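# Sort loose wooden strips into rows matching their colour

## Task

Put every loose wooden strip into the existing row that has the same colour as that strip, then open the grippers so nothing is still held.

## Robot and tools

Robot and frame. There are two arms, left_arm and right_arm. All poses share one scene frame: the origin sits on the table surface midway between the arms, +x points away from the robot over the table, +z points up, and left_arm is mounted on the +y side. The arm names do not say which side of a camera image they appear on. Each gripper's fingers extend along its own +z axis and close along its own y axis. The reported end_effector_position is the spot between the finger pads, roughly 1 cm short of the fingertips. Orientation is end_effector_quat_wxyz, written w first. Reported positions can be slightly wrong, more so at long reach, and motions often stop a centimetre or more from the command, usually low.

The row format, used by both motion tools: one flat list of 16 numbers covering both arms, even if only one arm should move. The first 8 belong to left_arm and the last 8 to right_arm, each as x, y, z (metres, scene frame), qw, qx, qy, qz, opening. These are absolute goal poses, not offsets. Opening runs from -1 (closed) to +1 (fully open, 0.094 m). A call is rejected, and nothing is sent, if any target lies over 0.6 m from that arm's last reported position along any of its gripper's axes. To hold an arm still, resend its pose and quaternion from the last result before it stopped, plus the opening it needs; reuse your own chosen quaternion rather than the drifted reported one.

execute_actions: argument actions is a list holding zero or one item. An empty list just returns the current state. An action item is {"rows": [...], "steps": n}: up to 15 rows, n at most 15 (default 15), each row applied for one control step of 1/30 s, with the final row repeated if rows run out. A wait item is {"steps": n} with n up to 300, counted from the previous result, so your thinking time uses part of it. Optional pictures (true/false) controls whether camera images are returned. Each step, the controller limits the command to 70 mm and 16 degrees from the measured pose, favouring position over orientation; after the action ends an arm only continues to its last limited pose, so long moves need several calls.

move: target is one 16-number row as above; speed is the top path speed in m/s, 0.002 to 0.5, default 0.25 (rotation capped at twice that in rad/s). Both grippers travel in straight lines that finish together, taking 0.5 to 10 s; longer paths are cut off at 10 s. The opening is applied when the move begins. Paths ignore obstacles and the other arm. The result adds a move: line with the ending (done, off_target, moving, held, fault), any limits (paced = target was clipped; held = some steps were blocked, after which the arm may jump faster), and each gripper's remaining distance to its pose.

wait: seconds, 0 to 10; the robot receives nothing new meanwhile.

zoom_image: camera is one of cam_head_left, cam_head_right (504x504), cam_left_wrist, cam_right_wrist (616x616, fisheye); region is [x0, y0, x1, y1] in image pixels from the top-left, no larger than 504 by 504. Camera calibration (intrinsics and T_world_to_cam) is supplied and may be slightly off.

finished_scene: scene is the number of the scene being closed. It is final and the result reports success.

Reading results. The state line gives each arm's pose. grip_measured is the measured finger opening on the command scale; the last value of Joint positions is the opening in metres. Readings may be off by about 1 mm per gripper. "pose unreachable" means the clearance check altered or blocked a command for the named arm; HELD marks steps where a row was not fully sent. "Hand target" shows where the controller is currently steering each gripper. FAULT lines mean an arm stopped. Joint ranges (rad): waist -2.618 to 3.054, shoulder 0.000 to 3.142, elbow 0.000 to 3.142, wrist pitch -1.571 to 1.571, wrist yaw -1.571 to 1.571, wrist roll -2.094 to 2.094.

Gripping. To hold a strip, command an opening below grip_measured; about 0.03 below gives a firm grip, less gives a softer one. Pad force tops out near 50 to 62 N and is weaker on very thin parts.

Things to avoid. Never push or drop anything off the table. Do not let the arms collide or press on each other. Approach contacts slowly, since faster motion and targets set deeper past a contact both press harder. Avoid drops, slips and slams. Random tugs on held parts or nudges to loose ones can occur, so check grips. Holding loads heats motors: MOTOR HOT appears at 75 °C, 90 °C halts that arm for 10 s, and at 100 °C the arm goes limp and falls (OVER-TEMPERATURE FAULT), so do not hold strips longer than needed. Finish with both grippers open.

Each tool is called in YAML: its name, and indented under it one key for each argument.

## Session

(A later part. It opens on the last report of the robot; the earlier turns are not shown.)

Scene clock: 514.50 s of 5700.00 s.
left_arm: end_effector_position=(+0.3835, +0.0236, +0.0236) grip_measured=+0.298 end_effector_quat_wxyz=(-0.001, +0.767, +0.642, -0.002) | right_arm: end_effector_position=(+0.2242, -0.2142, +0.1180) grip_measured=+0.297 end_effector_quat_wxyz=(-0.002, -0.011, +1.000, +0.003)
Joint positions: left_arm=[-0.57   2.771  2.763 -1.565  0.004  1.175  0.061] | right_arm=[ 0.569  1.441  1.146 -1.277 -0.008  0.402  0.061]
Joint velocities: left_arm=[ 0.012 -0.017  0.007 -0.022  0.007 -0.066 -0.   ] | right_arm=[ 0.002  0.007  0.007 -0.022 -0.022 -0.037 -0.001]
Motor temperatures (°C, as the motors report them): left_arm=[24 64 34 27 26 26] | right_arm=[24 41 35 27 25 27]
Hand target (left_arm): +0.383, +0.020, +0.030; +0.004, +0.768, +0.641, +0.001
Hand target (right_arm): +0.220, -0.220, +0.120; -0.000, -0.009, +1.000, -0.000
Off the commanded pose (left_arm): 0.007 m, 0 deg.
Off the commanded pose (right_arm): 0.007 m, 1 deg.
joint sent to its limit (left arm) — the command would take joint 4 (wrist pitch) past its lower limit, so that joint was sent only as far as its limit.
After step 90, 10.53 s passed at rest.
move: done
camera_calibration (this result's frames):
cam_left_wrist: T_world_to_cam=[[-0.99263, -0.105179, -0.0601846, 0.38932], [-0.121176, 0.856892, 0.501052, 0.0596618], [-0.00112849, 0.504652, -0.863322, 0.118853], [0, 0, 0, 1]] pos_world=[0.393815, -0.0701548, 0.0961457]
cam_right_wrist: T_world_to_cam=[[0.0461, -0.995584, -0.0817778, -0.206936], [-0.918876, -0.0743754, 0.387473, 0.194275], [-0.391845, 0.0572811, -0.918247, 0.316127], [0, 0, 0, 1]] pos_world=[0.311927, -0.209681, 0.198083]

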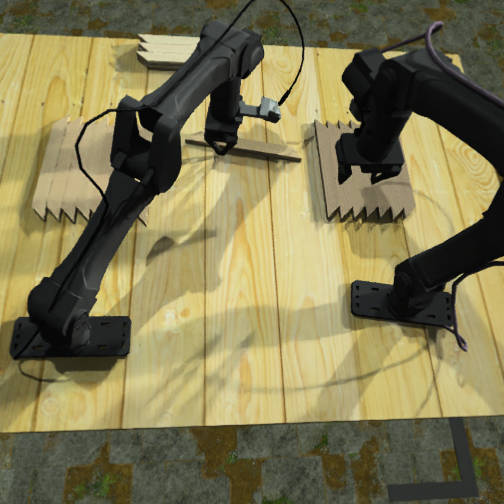

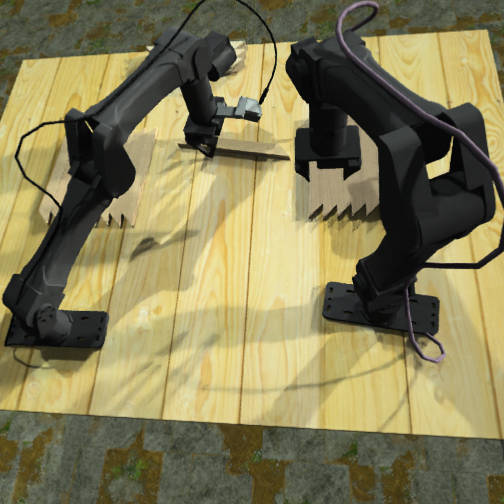

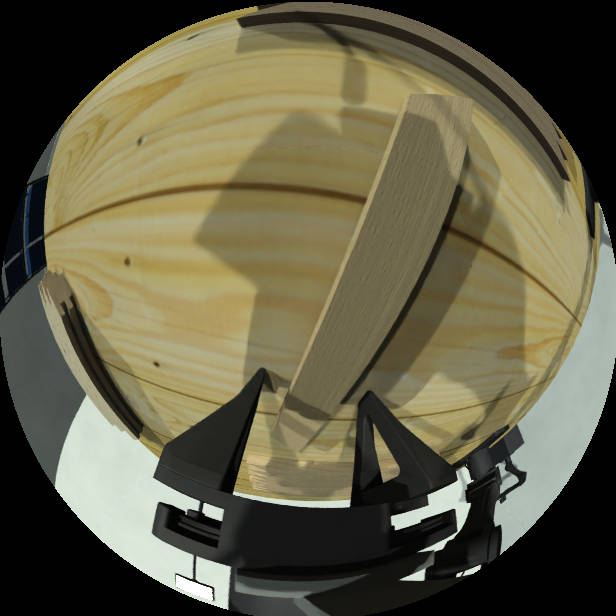

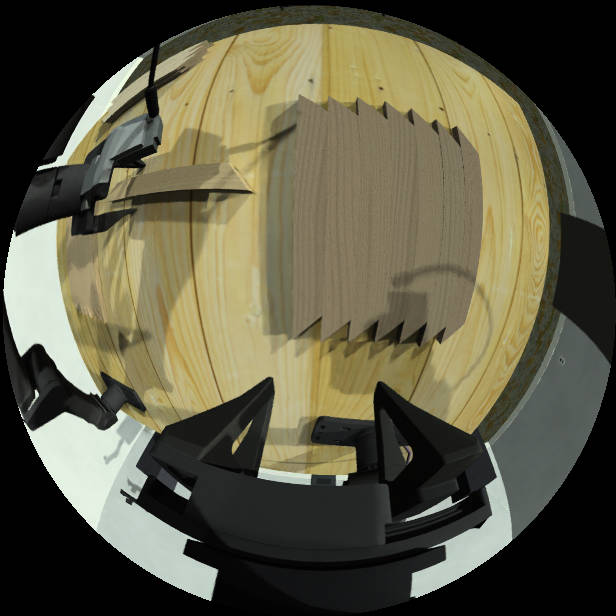

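move:
  target: [0.384,0.020,0.012,0,0.768,0.641,0,0.3, 0.22,-0.22,0.12,0,-0.009,1,0,0.3]
  speed: 0.04

execute_actions:
  actions:
    - {"rows":[[0.384,0.020,0.012,0,0.768,0.641,0,-0.45, 0.22,-0.22,0.12,0,-0.009,1,0,0.3]],"steps":15}

Scene clock: 523.97 s of 5700.00 s.
left_arm: end_effector_position=(+0.3834, +0.0237, +0.0215) grip_measured=+0.298 end_effector_quat_wxyz=(-0.002, +0.767, +0.642, -0.002) | right_arm: end_effector_position=(+0.2242, -0.2142, +0.1180) grip_measured=+0.297 end_effector_quat_wxyz=(-0.002, -0.011, +1.000, +0.003)
Joint positions: left_arm=[-0.57   2.768  2.747 -1.555  0.003  1.174  0.061] | right_arm=[ 0.569  1.441  1.146 -1.277 -0.008  0.402  0.061]
Joint velocities: left_arm=[-0.017 -0.027 -0.032  0.022 -0.125 -0.007 -0.   ] | right_arm=[ 0.007  0.002  0.007  0.022 -0.007  0.007  0.001]
Motor temperatures (°C, as the motors report them): left_arm=[24 65 35 27 26 26] | right_arm=[24 41 35 27 25 27]
Hand target (left_arm): +0.384, +0.020, +0.012; -0.001, +0.768, +0.641, -0.000
Hand target (right_arm): +0.220, -0.220, +0.120; -0.000, -0.009, +1.000, -0.000
Off the commanded pose (left_arm): 0.010 m, 0 deg.
Off the commanded pose (right_arm): 0.007 m, 1 deg.
After step 90, 5.77 s passed at rest.
move: done
camera_calibration (this result's frames):
cam_left_wrist: T_world_to_cam=[[-0.992652, -0.105842, -0.0586461, 0.389049], [-0.120966, 0.856013, 0.502601, 0.0604764], [-0.00299428, 0.506002, -0.862527, 0.117569], [0, 0, 0, 1]] pos_world=[0.393858, -0.070081, 0.0938268]
cam_right_wrist: T_world_to_cam=[[0.0461, -0.995584, -0.0817778, -0.206936], [-0.918876, -0.0743754, 0.387473, 0.194275], [-0.391845, 0.0572811, -0.918247, 0.316127], [0, 0, 0, 1]] pos_world=[0.311927, -0.209681, 0.198083]

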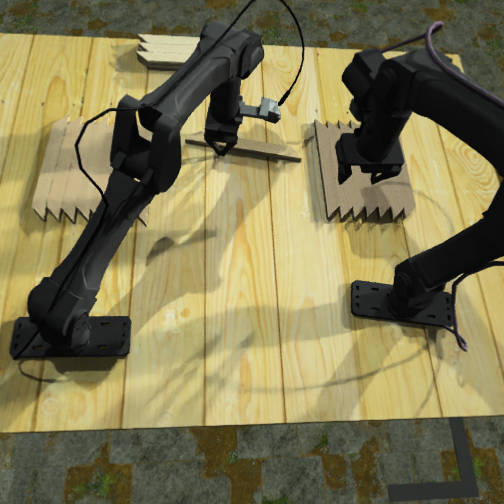

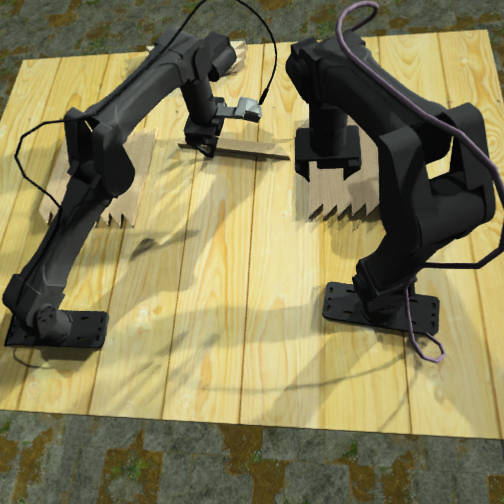

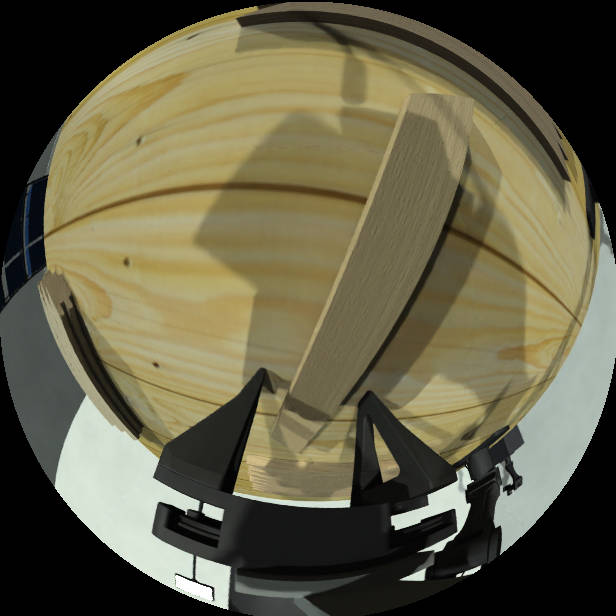

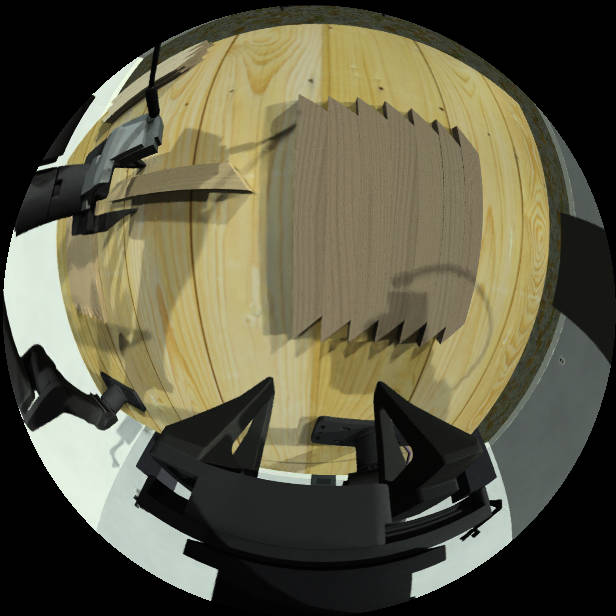

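Scene clock: 524.47 s of 5700.00 s.
left_arm: end_effector_position=(+0.3901, +0.0215, +0.0205) grip_measured=-0.430 end_effector_quat_wxyz=(+0.009, +0.766, +0.642, +0.006) | right_arm: end_effector_position=(+0.2242, -0.2142, +0.1180) grip_measured=+0.297 end_effector_quat_wxyz=(-0.002, -0.011, +1.000, +0.003)
Joint positions: left_arm=[-0.57   2.767  2.742 -1.524 -0.007  1.173  0.027] | right_arm=[ 0.569  1.441  1.146 -1.277 -0.008  0.402  0.061]
Joint velocities: left_arm=[-0.027 -0.007  0.002  0.037 -0.007  0.037 -0.   ] | right_arm=[ 0.012 -0.007 -0.007  0.007  0.022  0.051  0.001]
Motor temperatures (°C, as the motors report them): left_arm=[24 65 35 27 26 26] | right_arm=[24 41 35 27 25 27]
Hand target (left_arm): +0.384, +0.020, +0.012; -0.001, +0.768, +0.641, -0.000
Hand target (right_arm): +0.220, -0.220, +0.120; -0.000, -0.009, +1.000, -0.000
Off the commanded pose (left_arm): 0.011 m, 1 deg.
Off the commanded pose (right_arm): 0.007 m, 1 deg.
Steps of this call (steps 1 to 15: all 15 steps of this action). Readings (end_effector_position):
1: left_arm (+0.3845, +0.0233, +0.0214) | right_arm (+0.2242, -0.2142, +0.1180)
2: left_arm (+0.3873, +0.0223, +0.0212) | right_arm (+0.2242, -0.2142, +0.1180)
4: left_arm (+0.3901, +0.0215, +0.0206) | right_arm (+0.2242, -0.2142, +0.1180)
8: left_arm (+0.3901, +0.0215, +0.0205) | right_arm (+0.2242, -0.2142, +0.1180)
15: the state above
camera_calibration (this result's frames):
cam_left_wrist: T_world_to_cam=[[-0.990516, -0.107501, -0.0855652, 0.395173], [-0.135871, 0.858928, 0.493743, 0.0696257], [0.0204165, 0.500687, -0.865388, 0.108911], [0, 0, 0, 1]] pos_world=[0.398662, -0.0718521, 0.0936859]
cam_right_wrist: T_world_to_cam=[[0.0461, -0.995584, -0.0817778, -0.206936], [-0.918876, -0.0743754, 0.387473, 0.194275], [-0.391845, 0.0572811, -0.918247, 0.316127], [0, 0, 0, 1]] pos_world=[0.311927, -0.209681, 0.198083]

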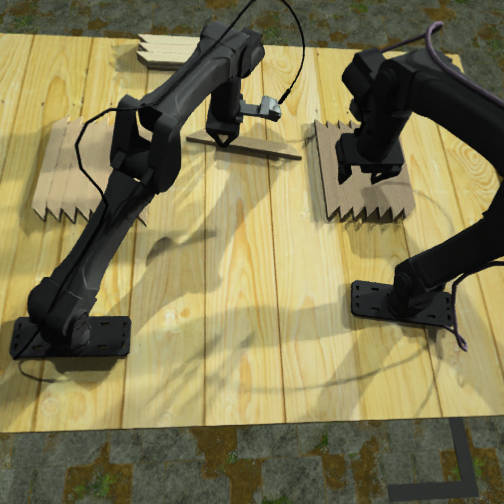

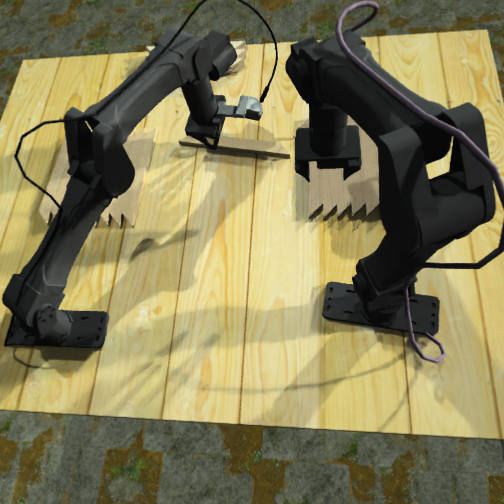

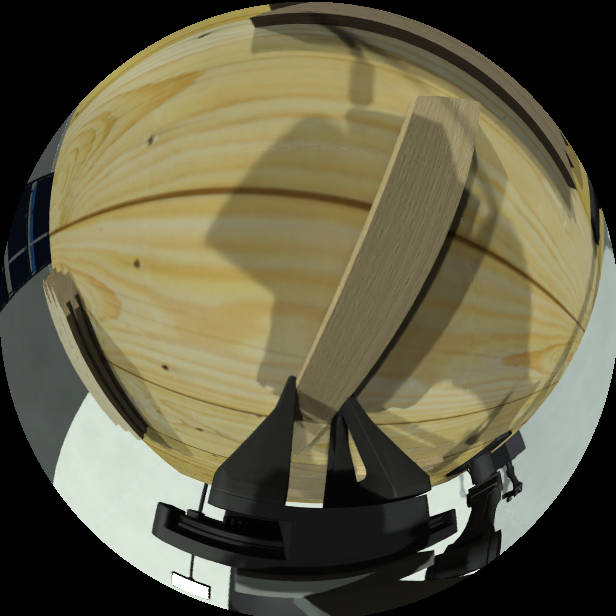

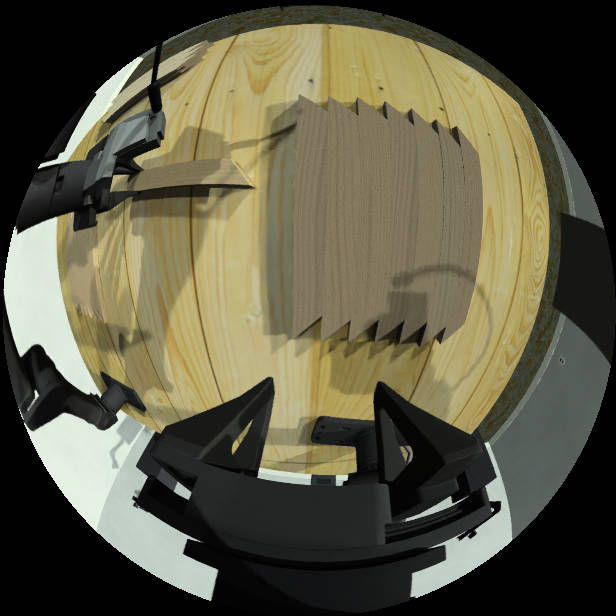

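move:
  target: [0.375,0.035,0.04,0,0.768,0.641,0,-0.45, 0.22,-0.22,0.12,0,-0.009,1,0,0.3]
  speed: 0.05

move:
  target: [0.30,0.09,0.075,0,0.5,0.866,0,-0.45, 0.22,-0.22,0.12,0,-0.009,1,0,0.3]
  speed: 0.15

Scene clock: 537.47 s of 5700.00 s.
left_arm: end_effector_position=(+0.3694, +0.0349, +0.0254) grip_measured=-0.430 end_effector_quat_wxyz=(-0.021, +0.768, +0.640, -0.003) | right_arm: end_effector_position=(+0.2242, -0.2142, +0.1180) grip_measured=+0.297 end_effector_quat_wxyz=(-0.002, -0.011, +1.000, +0.003)
Joint positions: left_arm=[-0.57   2.651  2.531 -1.493 -0.007  1.179  0.027] | right_arm=[ 0.569  1.441  1.146 -1.277 -0.008  0.402  0.061]
Joint velocities: left_arm=[-0.007 -0.012 -0.022 -0.022 -0.007 -0.037  0.001] | right_arm=[-0.012  0.002 -0.007 -0.007  0.007 -0.051 -0.   ]
Motor temperatures (°C, as the motors report them): left_arm=[24 66 33 27 26 26] | right_arm=[24 41 34 27 25 27]
Hand target (left_arm): +0.375, +0.035, +0.040; -0.001, +0.768, +0.641, -0.000
Hand target (right_arm): +0.220, -0.220, +0.120; -0.000, -0.009, +1.000, -0.000
Off the commanded pose (left_arm): 0.016 m, 2 deg.
Off the commanded pose (right_arm): 0.007 m, 1 deg.
After step 90, 9.13 s passed at rest.
move: off_target (left_arm)
camera_calibration (this result's frames):
cam_left_wrist: T_world_to_cam=[[-0.994419, -0.0989784, -0.0365253, 0.37644], [-0.103267, 0.842248, 0.529106, 0.0405628], [-0.0216068, 0.529925, -0.847769, 0.120938], [0, 0, 0, 1]] pos_world=[0.381141, -0.0609926, 0.0948151]
cam_right_wrist: T_world_to_cam=[[0.0461, -0.995584, -0.0817778, -0.206936], [-0.918876, -0.0743754, 0.387473, 0.194275], [-0.391845, 0.0572811, -0.918247, 0.316127], [0, 0, 0, 1]] pos_world=[0.311927, -0.209681, 0.198083]

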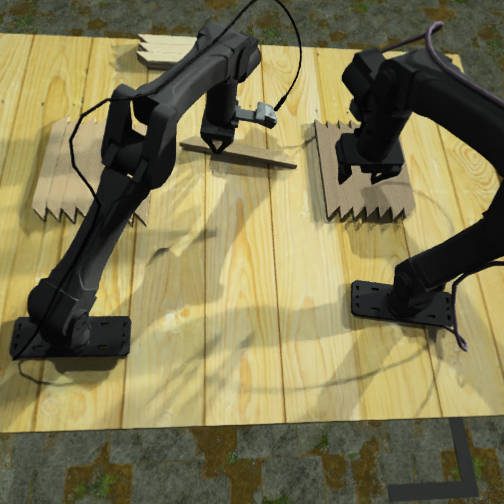

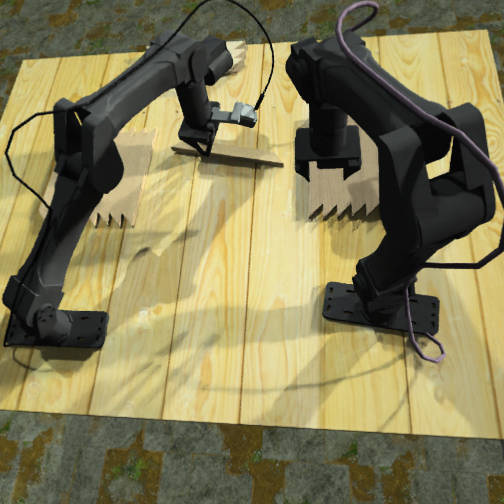

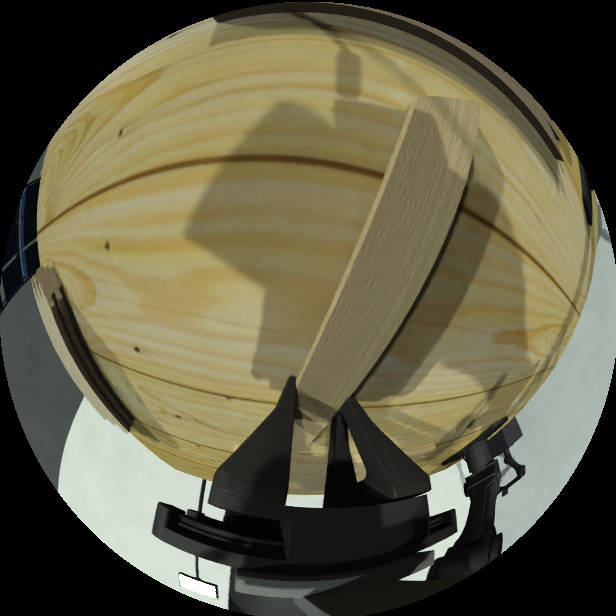

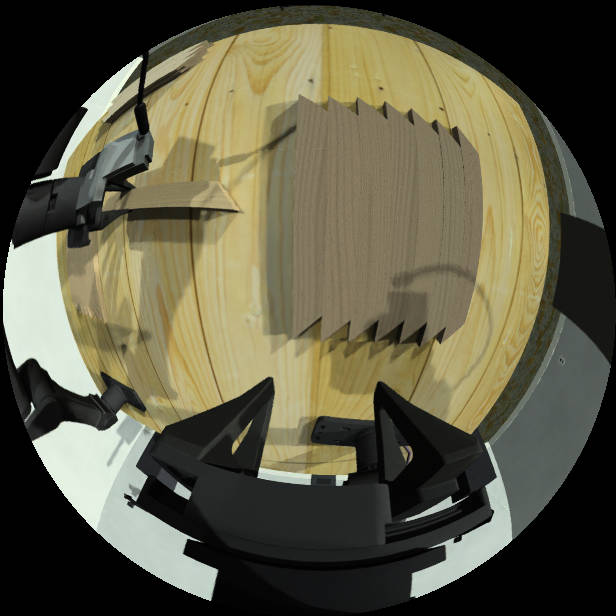

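Scene clock: 540.30 s of 5700.00 s.
left_arm: end_effector_position=(+0.2943, +0.0891, +0.0631) grip_measured=-0.430 end_effector_quat_wxyz=(-0.024, +0.508, +0.861, -0.000) | right_arm: end_effector_position=(+0.2242, -0.2142, +0.1180) grip_measured=+0.297 end_effector_quat_wxyz=(-0.002, -0.011, +1.000, +0.003)
Joint positions: left_arm=[-0.554  2.138  1.778 -1.259  0.002  0.507  0.027] | right_arm=[ 0.569  1.441  1.146 -1.277 -0.008  0.402  0.061]
Joint velocities: left_arm=[-0.017 -0.007  0.002  0.037 -0.007  0.007  0.   ] | right_arm=[ 0.007  0.007  0.002  0.007 -0.051 -0.037  0.   ]
Motor temperatures (°C, as the motors report them): left_arm=[24 67 33 27 26 26] | right_arm=[24 41 34 27 25 27]
Hand target (left_arm): +0.301, +0.091, +0.075; -0.000, +0.500, +0.866, +0.001
Hand target (right_arm): +0.220, -0.220, +0.120; -0.000, -0.009, +1.000, -0.000
Off the commanded pose (left_arm): 0.013 m, 3 deg.
Off the commanded pose (right_arm): 0.007 m, 1 deg.
move: off_target (left_arm)
camera_calibration (this result's frames):
cam_left_wrist: T_world_to_cam=[[-0.705667, -0.706603, -0.0524097, 0.278611], [-0.614648, 0.573678, 0.541388, 0.140796], [-0.35248, 0.414253, -0.839138, 0.229749], [0, 0, 0, 1]] pos_world=[0.364128, 0.0209211, 0.131167]
cam_right_wrist: T_world_to_cam=[[0.0461, -0.995584, -0.0817778, -0.206936], [-0.918876, -0.0743754, 0.387473, 0.194275], [-0.391845, 0.0572811, -0.918247, 0.316127], [0, 0, 0, 1]] pos_world=[0.311927, -0.209681, 0.198083]

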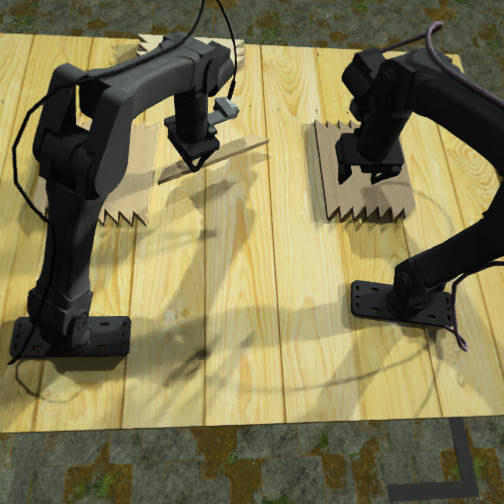

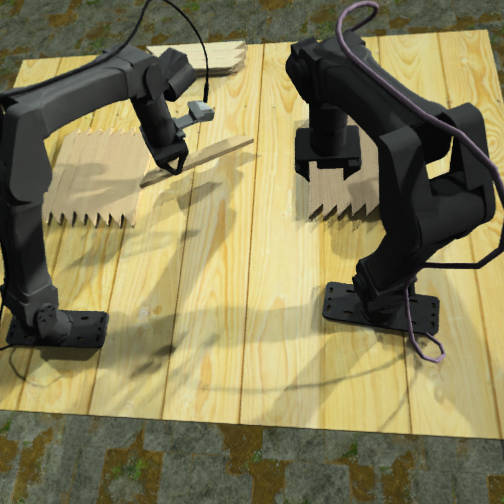

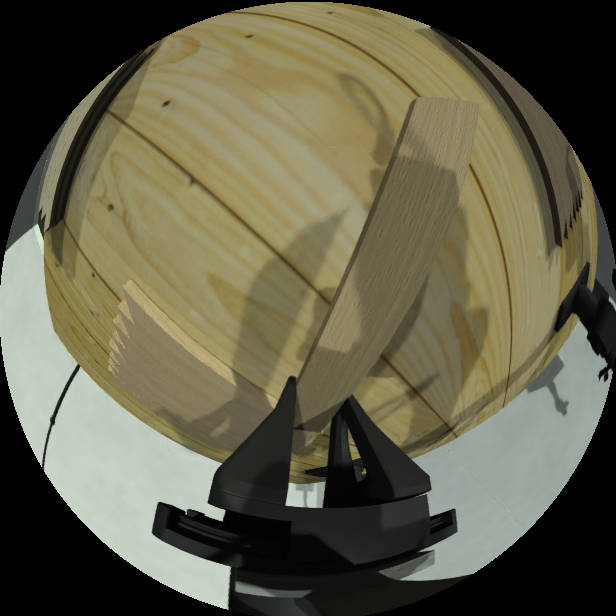

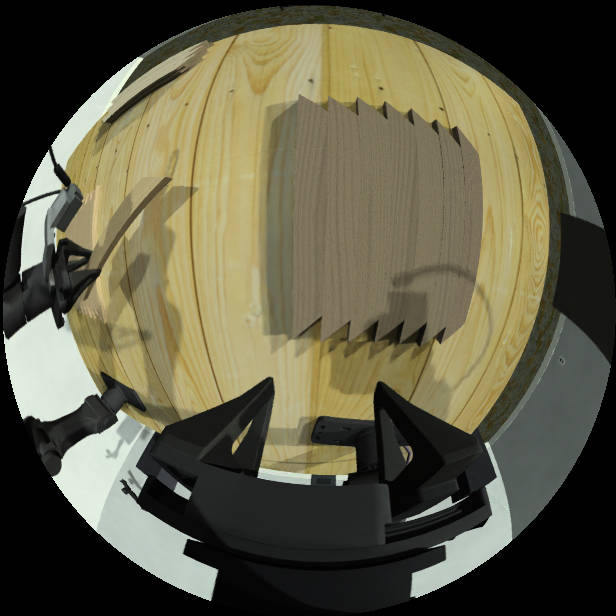

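move:
  target: [0.268,0.140,0.04,0,0.009,1,0,-0.45, 0.22,-0.22,0.12,0,-0.009,1,0,0.3]
  speed: 0.15

zoom_image:
  camera: "cam_head_left"
  region: [70,110,210,240]

Scene clock: 551.47 s of 5700.00 s.
left_arm: end_effector_position=(+0.2636, +0.1379, +0.0306) grip_measured=-0.430 end_effector_quat_wxyz=(-0.019, +0.019, +1.000, +0.009) | right_arm: end_effector_position=(+0.2242, -0.2142, +0.1180) grip_measured=+0.297 end_effector_quat_wxyz=(-0.002, -0.011, +1.000, +0.003)
Joint positions: left_arm=[-0.482  1.967  1.389 -1.035  0.002 -0.448  0.027] | right_arm=[ 0.569  1.441  1.146 -1.277 -0.008  0.402  0.061]
Joint velocities: left_arm=[ 0.002 -0.002  0.007  0.007 -0.051  0.007 -0.   ] | right_arm=[ 0.007  0.002 -0.002  0.007 -0.037 -0.037  0.   ]
Motor temperatures (°C, as the motors report them): left_arm=[24 66 34 27 26 26] | right_arm=[24 41 34 27 25 27]
Hand target (left_arm): +0.270, +0.140, +0.040; -0.000, +0.009, +1.000, +0.001
Hand target (right_arm): +0.220, -0.220, +0.120; -0.000, -0.009, +1.000, -0.000
Off the commanded pose (left_arm): 0.011 m, 3 deg.
Off the commanded pose (right_arm): 0.007 m, 1 deg.
After step 90, 4.20 s passed at rest.
move: off_target (left_arm)
camera_calibration (this result's frames):
cam_left_wrist: T_world_to_cam=[[0.239384, -0.966648, -0.0910287, 0.0776582], [-0.811235, -0.250644, 0.528276, 0.27743], [-0.533473, -0.0526153, -0.844179, 0.283607], [0, 0, 0, 1]] pos_world=[0.357767, 0.159526, 0.0999242]
cam_right_wrist: T_world_to_cam=[[0.0461, -0.995584, -0.0817778, -0.206936], [-0.918876, -0.0743754, 0.387473, 0.194275], [-0.391845, 0.0572811, -0.918247, 0.316127], [0, 0, 0, 1]] pos_world=[0.311927, -0.209681, 0.198083]

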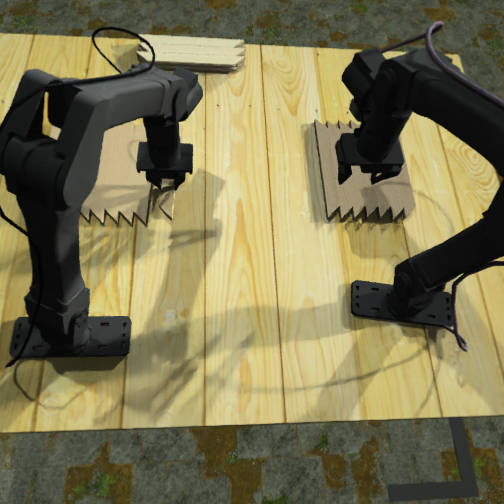

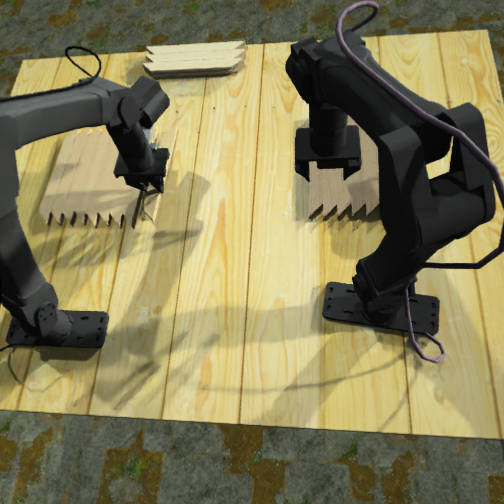

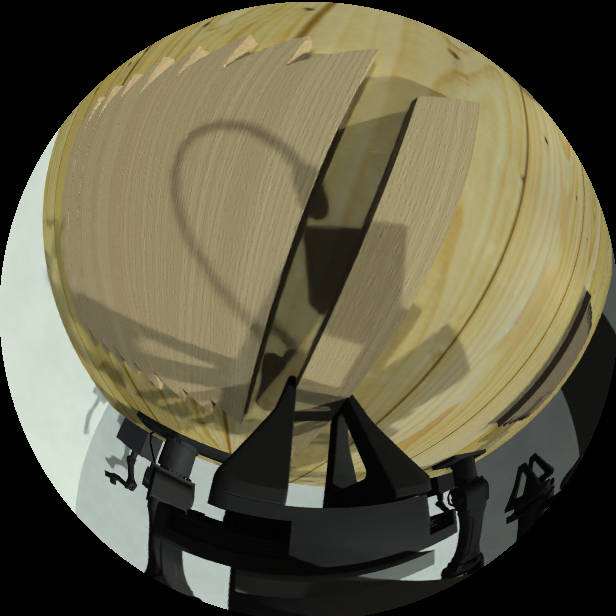

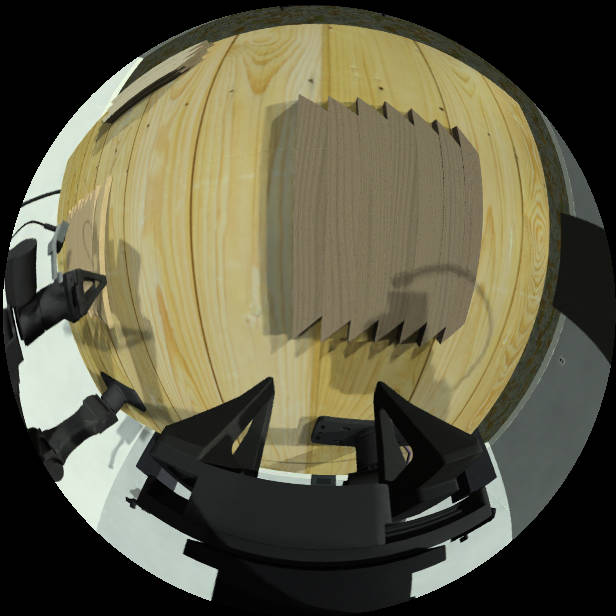

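Region (70, 110, 210, 240) of cam_head_left's 504x504 image, scaled by 3.600, with more detail than that image has; it fills the top 468 rows of this view, and the rest is white.

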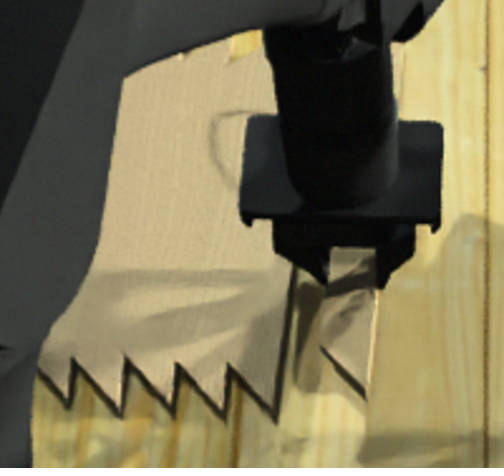

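move:
  target: [0.258,0.143,0.026,0,0.009,1,0,-0.45, 0.22,-0.22,0.12,0,-0.009,1,0,0.3]
  speed: 0.04

zoom_image:
  camera: "cam_head_left"
  region: [70,110,210,240]

Scene clock: 567.70 s of 5700.00 s.
left_arm: end_effector_position=(+0.2588, +0.1404, +0.0201) grip_measured=-0.430 end_effector_quat_wxyz=(-0.007, +0.015, +1.000, +0.002) | right_arm: end_effector_position=(+0.2242, -0.2142, +0.1180) grip_measured=+0.297 end_effector_quat_wxyz=(-0.002, -0.011, +1.000, +0.003)
Joint positions: left_arm=[-0.482  1.937  1.304 -0.952  0.002 -0.455  0.027] | right_arm=[ 0.569  1.441  1.146 -1.277 -0.008  0.402  0.061]
Joint velocities: left_arm=[ 0.012 -0.002  0.002 -0.022 -0.007  0.066  0.   ] | right_arm=[-0.007  0.002 -0.002 -0.007  0.007 -0.081 -0.002]
Motor temperatures (°C, as the motors report them): left_arm=[24 63 33 27 26 26] | right_arm=[24 41 34 27 25 27]
Hand target (left_arm): +0.258, +0.143, +0.026; -0.000, +0.009, +1.000, +0.000
Hand target (right_arm): +0.220, -0.220, +0.120; -0.000, -0.009, +1.000, -0.000
Off the commanded pose (left_arm): 0.006 m, 1 deg.
Off the commanded pose (right_arm): 0.007 m, 1 deg.
After step 90, 12.40 s passed at rest.
move: done
camera_calibration (this result's frames):
cam_left_wrist: T_world_to_cam=[[0.248014, -0.966012, -0.0728668, 0.0775898], [-0.822187, -0.249674, 0.511539, 0.282744], [-0.512345, -0.0669588, -0.856165, 0.269178], [0, 0, 0, 1]] pos_world=[0.351137, 0.16357, 0.0914798]
cam_right_wrist: T_world_to_cam=[[0.0461, -0.995584, -0.0817778, -0.206936], [-0.918876, -0.0743754, 0.387473, 0.194275], [-0.391845, 0.0572811, -0.918247, 0.316127], [0, 0, 0, 1]] pos_world=[0.311927, -0.209681, 0.198083]

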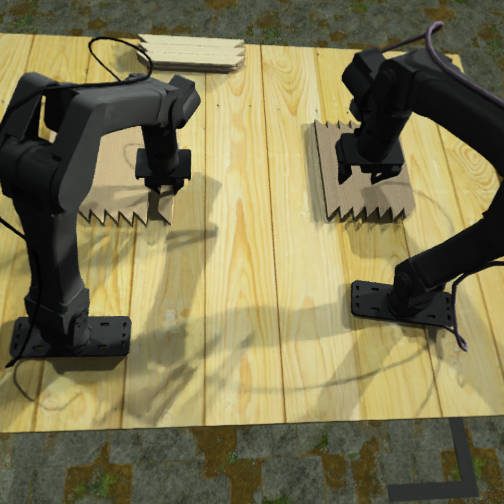

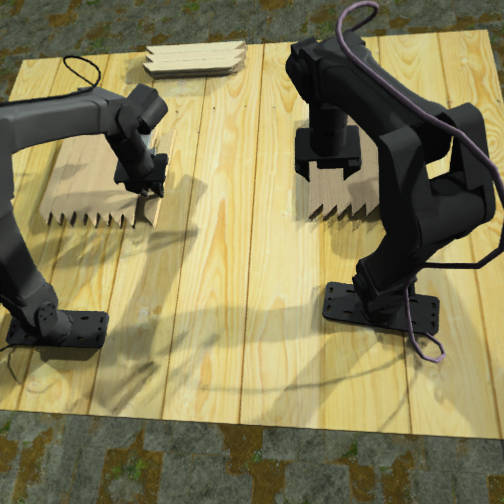

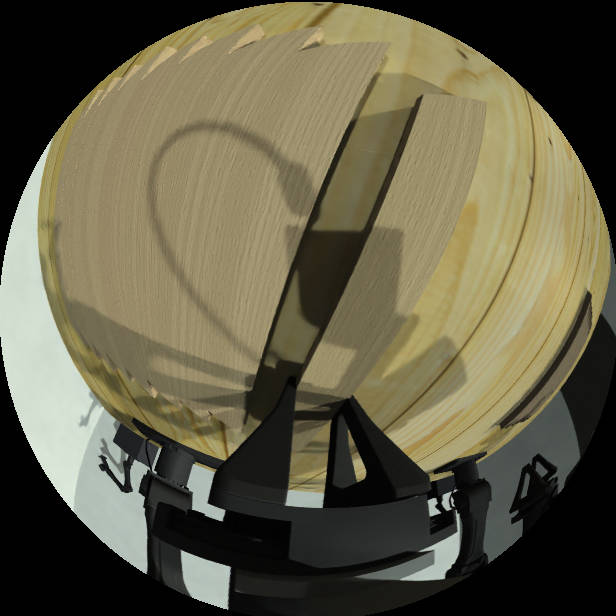

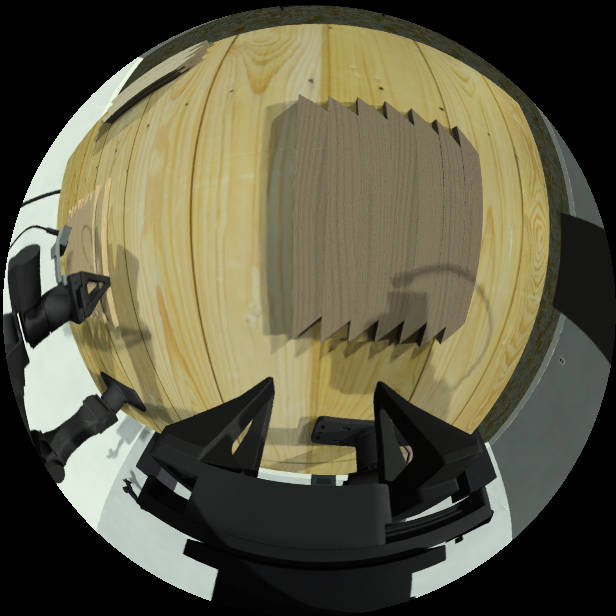

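Region (70, 110, 210, 240) of cam_head_left's 504x504 image, scaled by 3.600, with more detail than that image has; it fills the top 468 rows of this view, and the rest is white.

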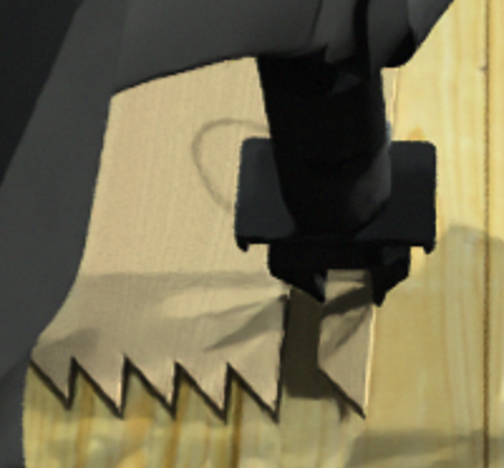

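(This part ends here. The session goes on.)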